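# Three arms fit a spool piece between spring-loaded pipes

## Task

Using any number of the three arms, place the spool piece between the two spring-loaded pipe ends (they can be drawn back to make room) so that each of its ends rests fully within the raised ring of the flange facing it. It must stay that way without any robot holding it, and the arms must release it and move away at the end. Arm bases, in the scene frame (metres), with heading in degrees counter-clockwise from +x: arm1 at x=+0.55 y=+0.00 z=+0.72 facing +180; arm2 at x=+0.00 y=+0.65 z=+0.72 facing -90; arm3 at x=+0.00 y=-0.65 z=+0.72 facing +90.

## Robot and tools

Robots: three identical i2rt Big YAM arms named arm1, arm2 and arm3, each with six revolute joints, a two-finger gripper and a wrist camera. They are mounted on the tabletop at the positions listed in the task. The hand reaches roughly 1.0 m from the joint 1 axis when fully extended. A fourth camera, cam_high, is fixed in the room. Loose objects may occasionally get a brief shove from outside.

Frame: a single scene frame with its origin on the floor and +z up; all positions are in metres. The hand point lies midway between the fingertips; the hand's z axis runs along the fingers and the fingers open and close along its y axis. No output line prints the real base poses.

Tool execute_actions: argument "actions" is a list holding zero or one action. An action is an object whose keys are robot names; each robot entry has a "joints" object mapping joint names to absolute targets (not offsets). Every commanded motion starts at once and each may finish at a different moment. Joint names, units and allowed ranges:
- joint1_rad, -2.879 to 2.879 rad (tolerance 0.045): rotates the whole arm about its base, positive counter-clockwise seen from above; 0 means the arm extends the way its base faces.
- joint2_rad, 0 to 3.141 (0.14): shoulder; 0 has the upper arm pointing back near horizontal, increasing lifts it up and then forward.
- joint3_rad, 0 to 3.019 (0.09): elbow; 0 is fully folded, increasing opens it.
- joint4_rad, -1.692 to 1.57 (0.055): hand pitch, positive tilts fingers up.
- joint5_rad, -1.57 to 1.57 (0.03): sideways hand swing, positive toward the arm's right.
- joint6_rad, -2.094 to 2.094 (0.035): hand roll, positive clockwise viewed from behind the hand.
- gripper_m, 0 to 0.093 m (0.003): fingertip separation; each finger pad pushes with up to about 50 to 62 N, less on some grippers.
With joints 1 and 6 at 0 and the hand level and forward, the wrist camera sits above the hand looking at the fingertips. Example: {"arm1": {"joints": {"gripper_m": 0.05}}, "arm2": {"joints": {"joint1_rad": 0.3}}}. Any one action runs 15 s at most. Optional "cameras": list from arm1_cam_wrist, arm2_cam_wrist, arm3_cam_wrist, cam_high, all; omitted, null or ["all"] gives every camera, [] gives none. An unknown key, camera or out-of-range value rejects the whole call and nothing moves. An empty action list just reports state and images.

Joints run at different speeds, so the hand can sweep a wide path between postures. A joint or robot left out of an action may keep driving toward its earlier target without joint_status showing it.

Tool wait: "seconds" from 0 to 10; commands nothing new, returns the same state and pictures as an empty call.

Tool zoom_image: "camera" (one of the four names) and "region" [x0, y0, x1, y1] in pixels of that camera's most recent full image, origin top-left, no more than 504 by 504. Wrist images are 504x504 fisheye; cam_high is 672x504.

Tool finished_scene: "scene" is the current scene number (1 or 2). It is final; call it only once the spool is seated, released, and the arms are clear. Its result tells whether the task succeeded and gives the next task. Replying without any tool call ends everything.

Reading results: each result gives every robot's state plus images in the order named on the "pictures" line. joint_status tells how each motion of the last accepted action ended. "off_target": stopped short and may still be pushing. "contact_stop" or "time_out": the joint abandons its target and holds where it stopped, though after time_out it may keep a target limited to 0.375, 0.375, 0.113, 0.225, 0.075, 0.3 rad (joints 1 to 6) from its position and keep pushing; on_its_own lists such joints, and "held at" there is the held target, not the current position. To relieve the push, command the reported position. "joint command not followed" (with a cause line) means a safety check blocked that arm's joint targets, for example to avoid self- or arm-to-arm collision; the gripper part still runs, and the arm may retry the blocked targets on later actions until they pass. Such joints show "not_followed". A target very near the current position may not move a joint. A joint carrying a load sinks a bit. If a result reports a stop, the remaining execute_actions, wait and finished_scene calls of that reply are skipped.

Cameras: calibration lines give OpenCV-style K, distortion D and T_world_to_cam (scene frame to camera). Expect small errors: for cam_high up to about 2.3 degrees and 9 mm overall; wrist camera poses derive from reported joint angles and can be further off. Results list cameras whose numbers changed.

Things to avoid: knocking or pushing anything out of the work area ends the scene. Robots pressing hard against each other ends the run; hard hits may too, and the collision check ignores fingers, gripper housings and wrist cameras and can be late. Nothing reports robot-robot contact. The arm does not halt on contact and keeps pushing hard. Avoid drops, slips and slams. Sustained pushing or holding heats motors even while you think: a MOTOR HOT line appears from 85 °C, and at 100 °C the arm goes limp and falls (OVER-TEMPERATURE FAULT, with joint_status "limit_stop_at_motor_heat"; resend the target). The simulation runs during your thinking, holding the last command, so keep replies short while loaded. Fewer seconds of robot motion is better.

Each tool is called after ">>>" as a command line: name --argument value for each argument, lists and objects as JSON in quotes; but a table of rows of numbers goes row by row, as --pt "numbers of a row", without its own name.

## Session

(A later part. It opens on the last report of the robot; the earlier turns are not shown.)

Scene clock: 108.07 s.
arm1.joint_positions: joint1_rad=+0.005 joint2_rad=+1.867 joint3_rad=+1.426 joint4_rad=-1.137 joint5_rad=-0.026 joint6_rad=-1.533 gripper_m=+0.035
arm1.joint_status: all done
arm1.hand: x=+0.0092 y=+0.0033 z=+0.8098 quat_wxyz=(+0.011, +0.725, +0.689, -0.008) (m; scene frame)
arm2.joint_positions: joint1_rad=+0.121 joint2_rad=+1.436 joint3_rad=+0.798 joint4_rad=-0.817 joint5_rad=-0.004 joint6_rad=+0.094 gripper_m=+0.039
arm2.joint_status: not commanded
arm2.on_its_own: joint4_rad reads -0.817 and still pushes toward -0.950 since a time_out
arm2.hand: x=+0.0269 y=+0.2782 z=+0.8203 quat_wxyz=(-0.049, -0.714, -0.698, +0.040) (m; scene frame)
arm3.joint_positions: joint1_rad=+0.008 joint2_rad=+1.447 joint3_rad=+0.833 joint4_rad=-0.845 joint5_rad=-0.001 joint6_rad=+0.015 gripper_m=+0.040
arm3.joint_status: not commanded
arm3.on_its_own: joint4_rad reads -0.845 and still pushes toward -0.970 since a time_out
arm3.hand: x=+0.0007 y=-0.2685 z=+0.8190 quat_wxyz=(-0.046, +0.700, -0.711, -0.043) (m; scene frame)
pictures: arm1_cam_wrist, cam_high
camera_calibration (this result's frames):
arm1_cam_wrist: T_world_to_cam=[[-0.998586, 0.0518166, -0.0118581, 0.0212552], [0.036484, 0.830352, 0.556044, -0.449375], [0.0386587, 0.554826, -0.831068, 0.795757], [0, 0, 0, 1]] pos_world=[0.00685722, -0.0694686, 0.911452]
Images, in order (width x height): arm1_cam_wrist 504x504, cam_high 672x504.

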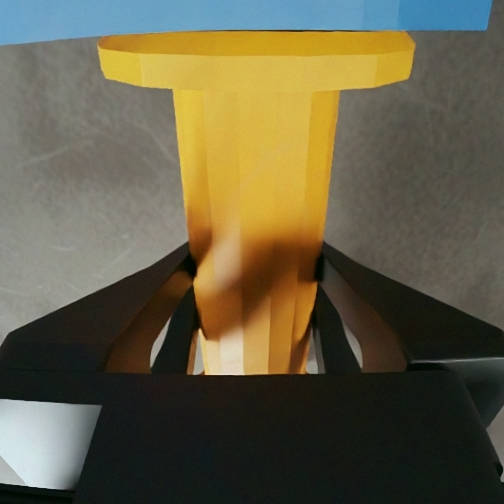

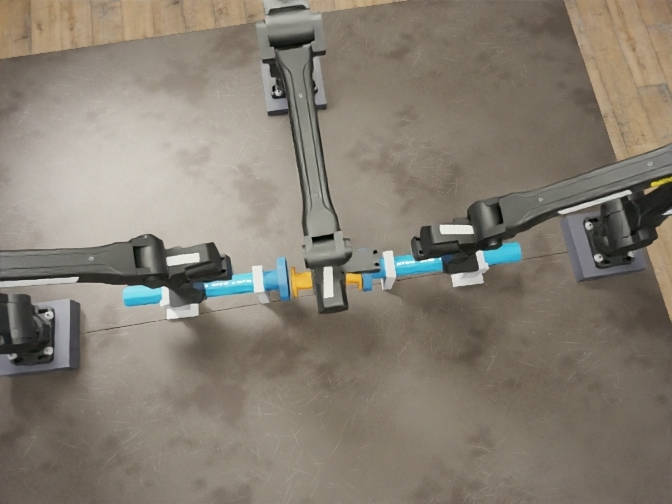

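>>> execute_actions --actions '[{"arm1":{"joints":{"joint2_rad":1.828,"joint3_rad":1.43}}}]' --cameras '["cam_high","arm1_cam_wrist"]'

>>> zoom_image --camera "cam_high" --region '[220, 180, 440, 345]'

Scene clock: 112.47 s.
arm1.joint_positions: joint1_rad=+0.005 joint2_rad=+1.866 joint3_rad=+1.417 joint4_rad=-1.137 joint5_rad=-0.026 joint6_rad=-1.533 gripper_m=+0.035
arm1.joint_status: all done
arm1.hand: x=+0.0127 y=+0.0032 z=+0.8074 quat_wxyz=(+0.014, +0.725, +0.689, -0.005) (m; scene frame)
arm2.joint_positions: joint1_rad=+0.121 joint2_rad=+1.436 joint3_rad=+0.798 joint4_rad=-0.817 joint5_rad=-0.004 joint6_rad=+0.094 gripper_m=+0.039
arm2.joint_status: not commanded
arm2.on_its_own: joint4_rad reads -0.817 and still pushes toward -0.950 since a time_out
arm2.hand: x=+0.0269 y=+0.2782 z=+0.8203 quat_wxyz=(-0.049, -0.714, -0.698, +0.040) (m; scene frame)
arm3.joint_positions: joint1_rad=+0.008 joint2_rad=+1.447 joint3_rad=+0.833 joint4_rad=-0.845 joint5_rad=-0.001 joint6_rad=+0.015 gripper_m=+0.040
arm3.joint_status: not commanded
arm3.on_its_own: joint4_rad reads -0.845 and still pushes toward -0.970 since a time_out
arm3.hand: x=+0.0007 y=-0.2685 z=+0.8190 quat_wxyz=(-0.046, +0.700, -0.711, -0.043) (m; scene frame)
pictures: arm1_cam_wrist, cam_high
camera_calibration (this result's frames):
arm1_cam_wrist: T_world_to_cam=[[-0.998467, 0.05181, -0.019481, 0.0308925], [0.0322371, 0.830409, 0.556222, -0.448208], [0.044995, 0.554741, -0.830806, 0.793348], [0, 0, 0, 1]] pos_world=[0.00959745, -0.0695069, 0.909023]
Images, in order (width x height): arm1_cam_wrist 504x504, cam_high 672x504.

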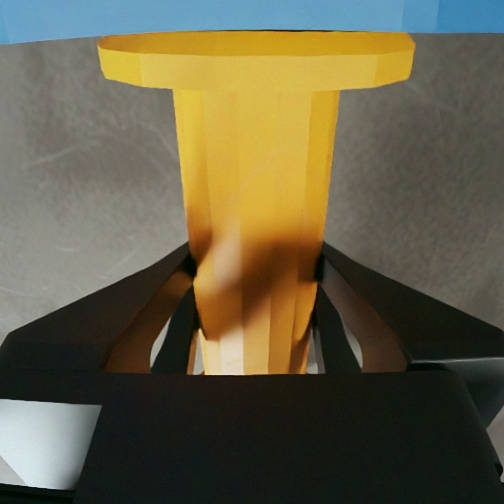

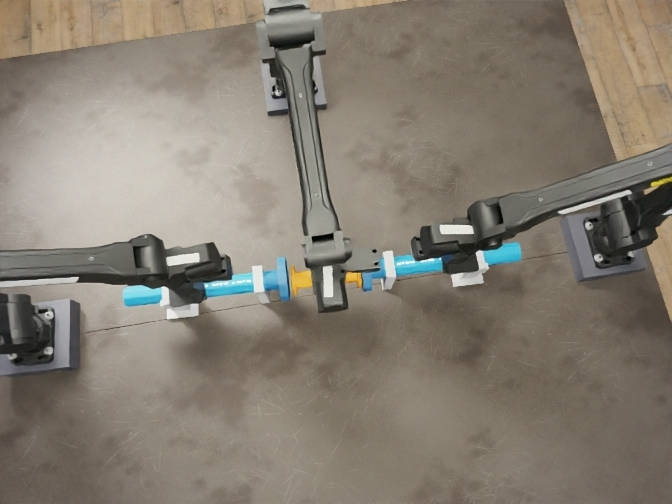

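Region (220, 180, 440, 345) of cam_high's 672x504 image, scaled by 2.291, with more detail than that image has; it fills the top 378 rows of this view, and the rest is white.

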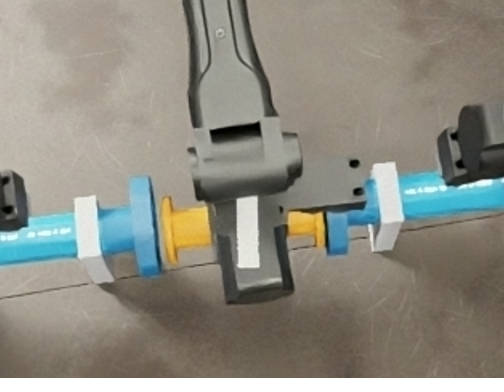

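>>> execute_actions --actions '[{"arm1":{"joints":{"joint2_rad":1.812}}}]' --cameras '["cam_high","arm1_cam_wrist"]'

>>> zoom_image --camera "cam_high" --region '[220, 180, 440, 345]'

Scene clock: 122.67 s.
arm1.joint_positions: joint1_rad=+0.005 joint2_rad=+1.846 joint3_rad=+1.417 joint4_rad=-1.137 joint5_rad=-0.026 joint6_rad=-1.533 gripper_m=+0.035
arm1.joint_status: all done
arm1.hand: x=+0.0114 y=+0.0032 z=+0.8178 quat_wxyz=(+0.007, +0.725, +0.689, -0.012) (m; scene frame)
arm2.joint_positions: joint1_rad=+0.121 joint2_rad=+1.436 joint3_rad=+0.798 joint4_rad=-0.817 joint5_rad=-0.004 joint6_rad=+0.094 gripper_m=+0.039
arm2.joint_status: not commanded
arm2.on_its_own: joint4_rad reads -0.817 and still pushes toward -0.950 since a time_out
arm2.hand: x=+0.0269 y=+0.2782 z=+0.8203 quat_wxyz=(-0.049, -0.714, -0.698, +0.040) (m; scene frame)
arm3.joint_positions: joint1_rad=+0.008 joint2_rad=+1.447 joint3_rad=+0.833 joint4_rad=-0.845 joint5_rad=-0.001 joint6_rad=+0.015 gripper_m=+0.040
arm3.joint_status: not commanded
arm3.on_its_own: joint4_rad reads -0.845 and still pushes toward -0.970 since a time_out
arm3.hand: x=+0.0007 y=-0.2685 z=+0.8190 quat_wxyz=(-0.046, +0.700, -0.711, -0.043) (m; scene frame)
pictures: arm1_cam_wrist, cam_high
camera_calibration (this result's frames):
arm1_cam_wrist: T_world_to_cam=[[-0.998656, 0.0518259, 0.000721049, 0.0133142], [0.043488, 0.830257, 0.555681, -0.45368], [0.0282, 0.554966, -0.831395, 0.802738], [0, 0, 0, 1]] pos_world=[0.0103887, -0.0695106, 0.919485]
Images, in order (width x height): arm1_cam_wrist 504x504, cam_high 672x504.

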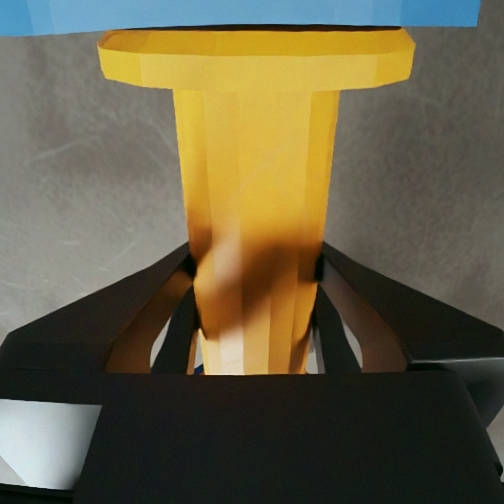

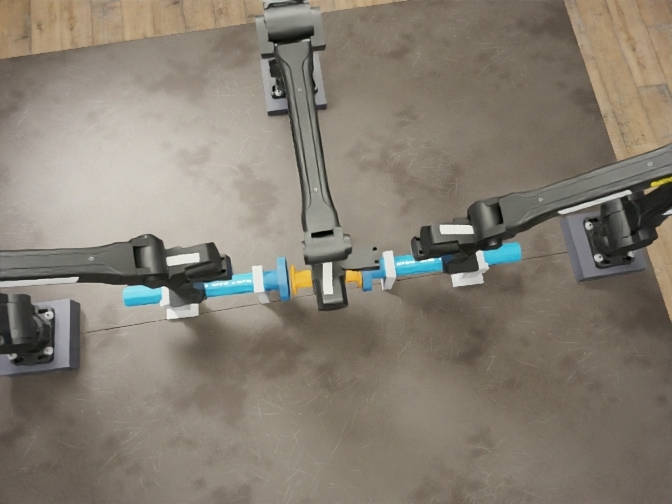

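Region (220, 180, 440, 345) of cam_high's 672x504 image, scaled by 2.291, with more detail than that image has; it fills the top 378 rows of this view, and the rest is white.

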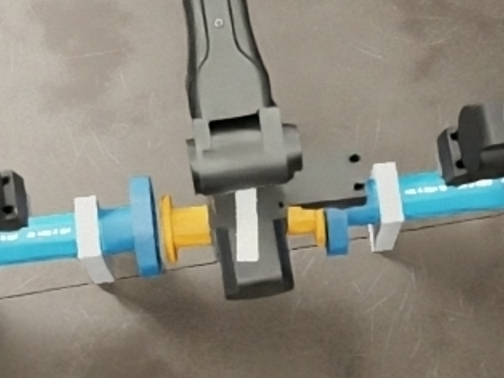

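>>> execute_actions --actions '[{"arm1":{"joints":{"joint3_rad":1.416}}}]' --cameras '["arm1_cam_wrist"]'

Scene clock: 127.97 s.
arm1.joint_positions: joint1_rad=+0.005 joint2_rad=+1.845 joint3_rad=+1.401 joint4_rad=-1.138 joint5_rad=-0.026 joint6_rad=-1.533 gripper_m=+0.035
arm1.joint_status: all done
arm1.hand: x=+0.0180 y=+0.0031 z=+0.8126 quat_wxyz=(+0.012, +0.725, +0.689, -0.006) (m; scene frame)
arm2.joint_positions: joint1_rad=+0.121 joint2_rad=+1.436 joint3_rad=+0.798 joint4_rad=-0.817 joint5_rad=-0.004 joint6_rad=+0.094 gripper_m=+0.039
arm2.joint_status: not commanded
arm2.on_its_own: joint4_rad reads -0.817 and still pushes toward -0.950 since a time_out
arm2.hand: x=+0.0269 y=+0.2782 z=+0.8203 quat_wxyz=(-0.049, -0.714, -0.698, +0.040) (m; scene frame)
arm3.joint_positions: joint1_rad=+0.008 joint2_rad=+1.447 joint3_rad=+0.833 joint4_rad=-0.845 joint5_rad=-0.001 joint6_rad=+0.015 gripper_m=+0.040
arm3.joint_status: not commanded
arm3.on_its_own: joint4_rad reads -0.845 and still pushes toward -0.970 since a time_out
arm3.hand: x=+0.0007 y=-0.2685 z=+0.8190 quat_wxyz=(-0.046, +0.700, -0.711, -0.043) (m; scene frame)
pictures: arm1_cam_wrist
camera_calibration (this result's frames):
arm1_cam_wrist: T_world_to_cam=[[-0.998534, 0.0518134, -0.0156696, 0.0332439], [0.0343607, 0.83038, 0.556137, -0.451196], [0.0418271, 0.554783, -0.830943, 0.797649], [0, 0, 0, 1]] pos_world=[0.0153353, -0.0695804, 0.914249]
Images, in order (width x height): arm1_cam_wrist 504x504.

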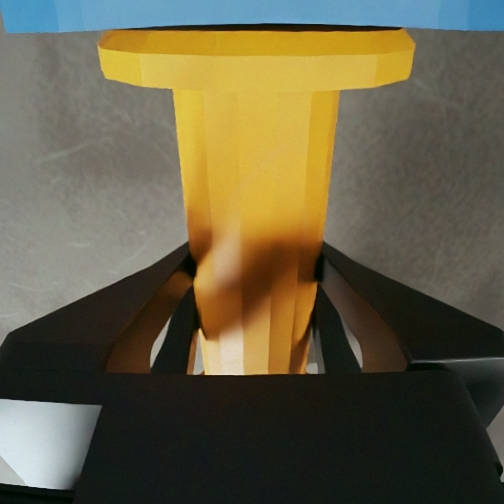

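Centered. Ease pipes in.

>>> execute_actions --actions '[{"arm2":{"joints":{"joint2_rad":1.5,"joint3_rad":0.87,"joint4_rad":-0.85}},"arm3":{"joints":{"joint2_rad":1.51,"joint3_rad":0.905,"joint4_rad":-0.875}}}]' --cameras '["cam_high","arm1_cam_wrist"]'

>>> zoom_image --camera "cam_high" --region '[220, 180, 440, 345]'

Scene clock: 131.77 s.
arm1.joint_positions: joint1_rad=+0.003 joint2_rad=+1.840 joint3_rad=+1.401 joint4_rad=-1.138 joint5_rad=-0.019 joint6_rad=-1.540 gripper_m=+0.035
arm1.joint_status: not commanded
arm1.hand: x=+0.0180 y=+0.0054 z=+0.8150 quat_wxyz=(+0.008, +0.723, +0.691, -0.005) (m; scene frame)
arm2.joint_positions: joint1_rad=+0.121 joint2_rad=+1.483 joint3_rad=+0.844 joint4_rad=-0.828 joint5_rad=+0.001 joint6_rad=+0.095 gripper_m=+0.039
arm2.joint_status: all done
arm2.hand: x=+0.0272 y=+0.2631 z=+0.8187 quat_wxyz=(-0.043, -0.714, -0.698, +0.038) (m; scene frame)
arm3.joint_positions: joint1_rad=+0.008 joint2_rad=+1.490 joint3_rad=+0.878 joint4_rad=-0.858 joint5_rad=+0.002 joint6_rad=+0.019 gripper_m=+0.040
arm3.joint_status: all done
arm3.hand: x=+0.0012 y=-0.2545 z=+0.8178 quat_wxyz=(-0.043, +0.699, -0.713, -0.038) (m; scene frame)
pictures: arm1_cam_wrist, cam_high
camera_calibration (this result's frames):
arm1_cam_wrist: T_world_to_cam=[[-0.998855, 0.0465368, -0.0110591, 0.0294125], [0.0322843, 0.8265, 0.56201, -0.459121], [0.0352945, 0.561009, -0.827057, 0.795282], [0, 0, 0, 1]] pos_world=[0.0161321, -0.0680661, 0.916099]
Images, in order (width x height): arm1_cam_wrist 504x504, cam_high 672x504.

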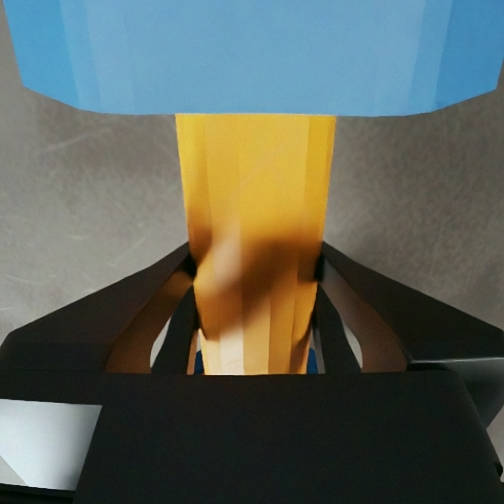

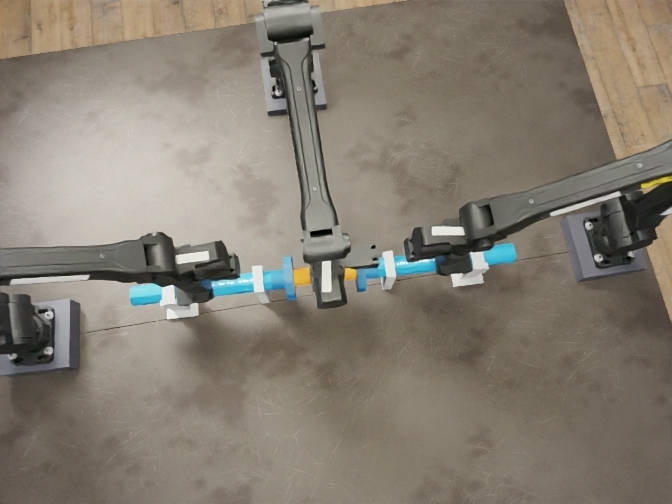

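Region (220, 180, 440, 345) of cam_high's 672x504 image, scaled by 2.291, with more detail than that image has; it fills the top 378 rows of this view, and the rest is white.

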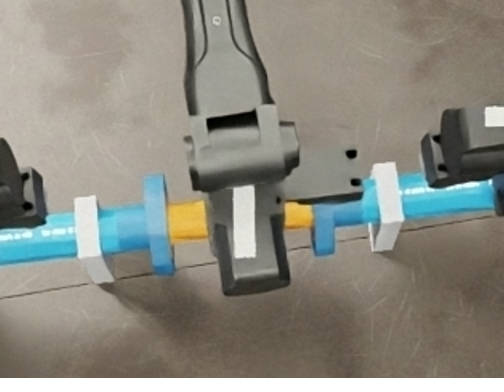

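>>> execute_actions --actions '[{"arm1":{"joints":{"gripper_m":0.09}},"arm2":{"joints":{"gripper_m":0.09}},"arm3":{"joints":{"gripper_m":0.09}}}]' --cameras '[]'

>>> execute_actions --actions '[{"arm1":{"joints":{"joint2_rad":1.5,"joint4_rad":-1.45}},"arm2":{"joints":{"joint2_rad":1.15,"joint4_rad":-1.2}},"arm3":{"joints":{"joint2_rad":1.15,"joint4_rad":-1.2}}}]' --cameras '["cam_high"]'

Scene clock: 136.60 s.
arm1.joint_positions: joint1_rad=+0.004 joint2_rad=+1.831 joint3_rad=+1.401 joint4_rad=-1.138 joint5_rad=-0.025 joint6_rad=-1.540 gripper_m=+0.090
arm1.joint_status: all done
arm1.hand: x=+0.0174 y=+0.0042 z=+0.8198 quat_wxyz=(+0.007, +0.723, +0.691, -0.011) (m; scene frame)
arm2.joint_positions: joint1_rad=+0.121 joint2_rad=+1.484 joint3_rad=+0.844 joint4_rad=-0.841 joint5_rad=+0.001 joint6_rad=+0.095 gripper_m=+0.090
arm2.joint_status: all done
arm2.hand: x=+0.0269 y=+0.2663 z=+0.8181 quat_wxyz=(-0.037, -0.715, -0.698, +0.034) (m; scene frame)
arm3.joint_positions: joint1_rad=+0.008 joint2_rad=+1.493 joint3_rad=+0.878 joint4_rad=-0.868 joint5_rad=+0.002 joint6_rad=+0.010 gripper_m=+0.090
arm3.joint_status: all done
arm3.hand: x=+0.0010 y=-0.2569 z=+0.8167 quat_wxyz=(-0.039, +0.702, -0.710, -0.033) (m; scene frame)
pictures: none
No camera images: the call's "cameras" was empty. Leave "cameras" out to get every camera's image.

Scene clock: 137.93 s.
arm1.joint_positions: joint1_rad=+0.004 joint2_rad=+1.504 joint3_rad=+1.401 joint4_rad=-1.439 joint5_rad=-0.025 joint6_rad=-1.540 gripper_m=+0.090
arm1.joint_status: all done
arm1.hand: x=+0.0993 y=+0.0030 z=+0.9736 quat_wxyz=(-0.002, +0.723, +0.691, -0.020) (m; scene frame)
arm2.joint_positions: joint1_rad=+0.121 joint2_rad=+1.136 joint3_rad=+0.844 joint4_rad=-1.191 joint5_rad=+0.001 joint6_rad=+0.095 gripper_m=+0.090
arm2.joint_status: all done
arm2.hand: x=+0.0219 y=+0.3411 z=+0.9242 quat_wxyz=(-0.037, -0.715, -0.698, +0.033) (m; scene frame)
arm3.joint_positions: joint1_rad=+0.008 joint2_rad=+1.137 joint3_rad=+0.878 joint4_rad=-1.193 joint5_rad=+0.002 joint6_rad=+0.010 gripper_m=+0.090
arm3.joint_status: all done
arm3.hand: x=+0.0002 y=-0.3295 z=+0.9283 quat_wxyz=(-0.050, +0.702, -0.709, -0.044) (m; scene frame)
pictures: cam_high
Images, in order (width x height): cam_high 672x504.

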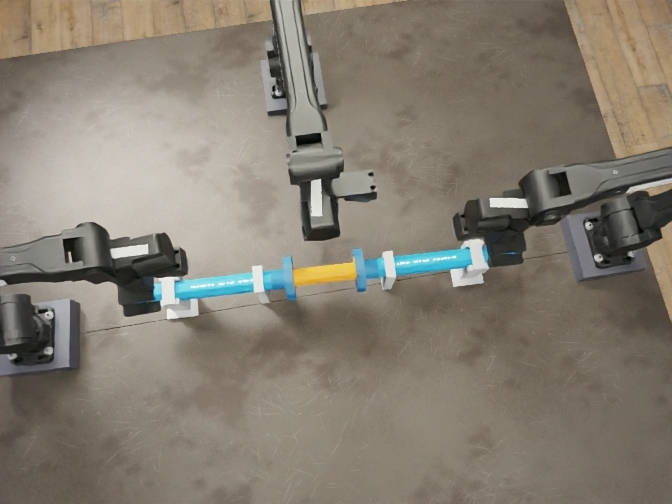

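>>> finished_scene --scene 1

The scene is finished: the task was done.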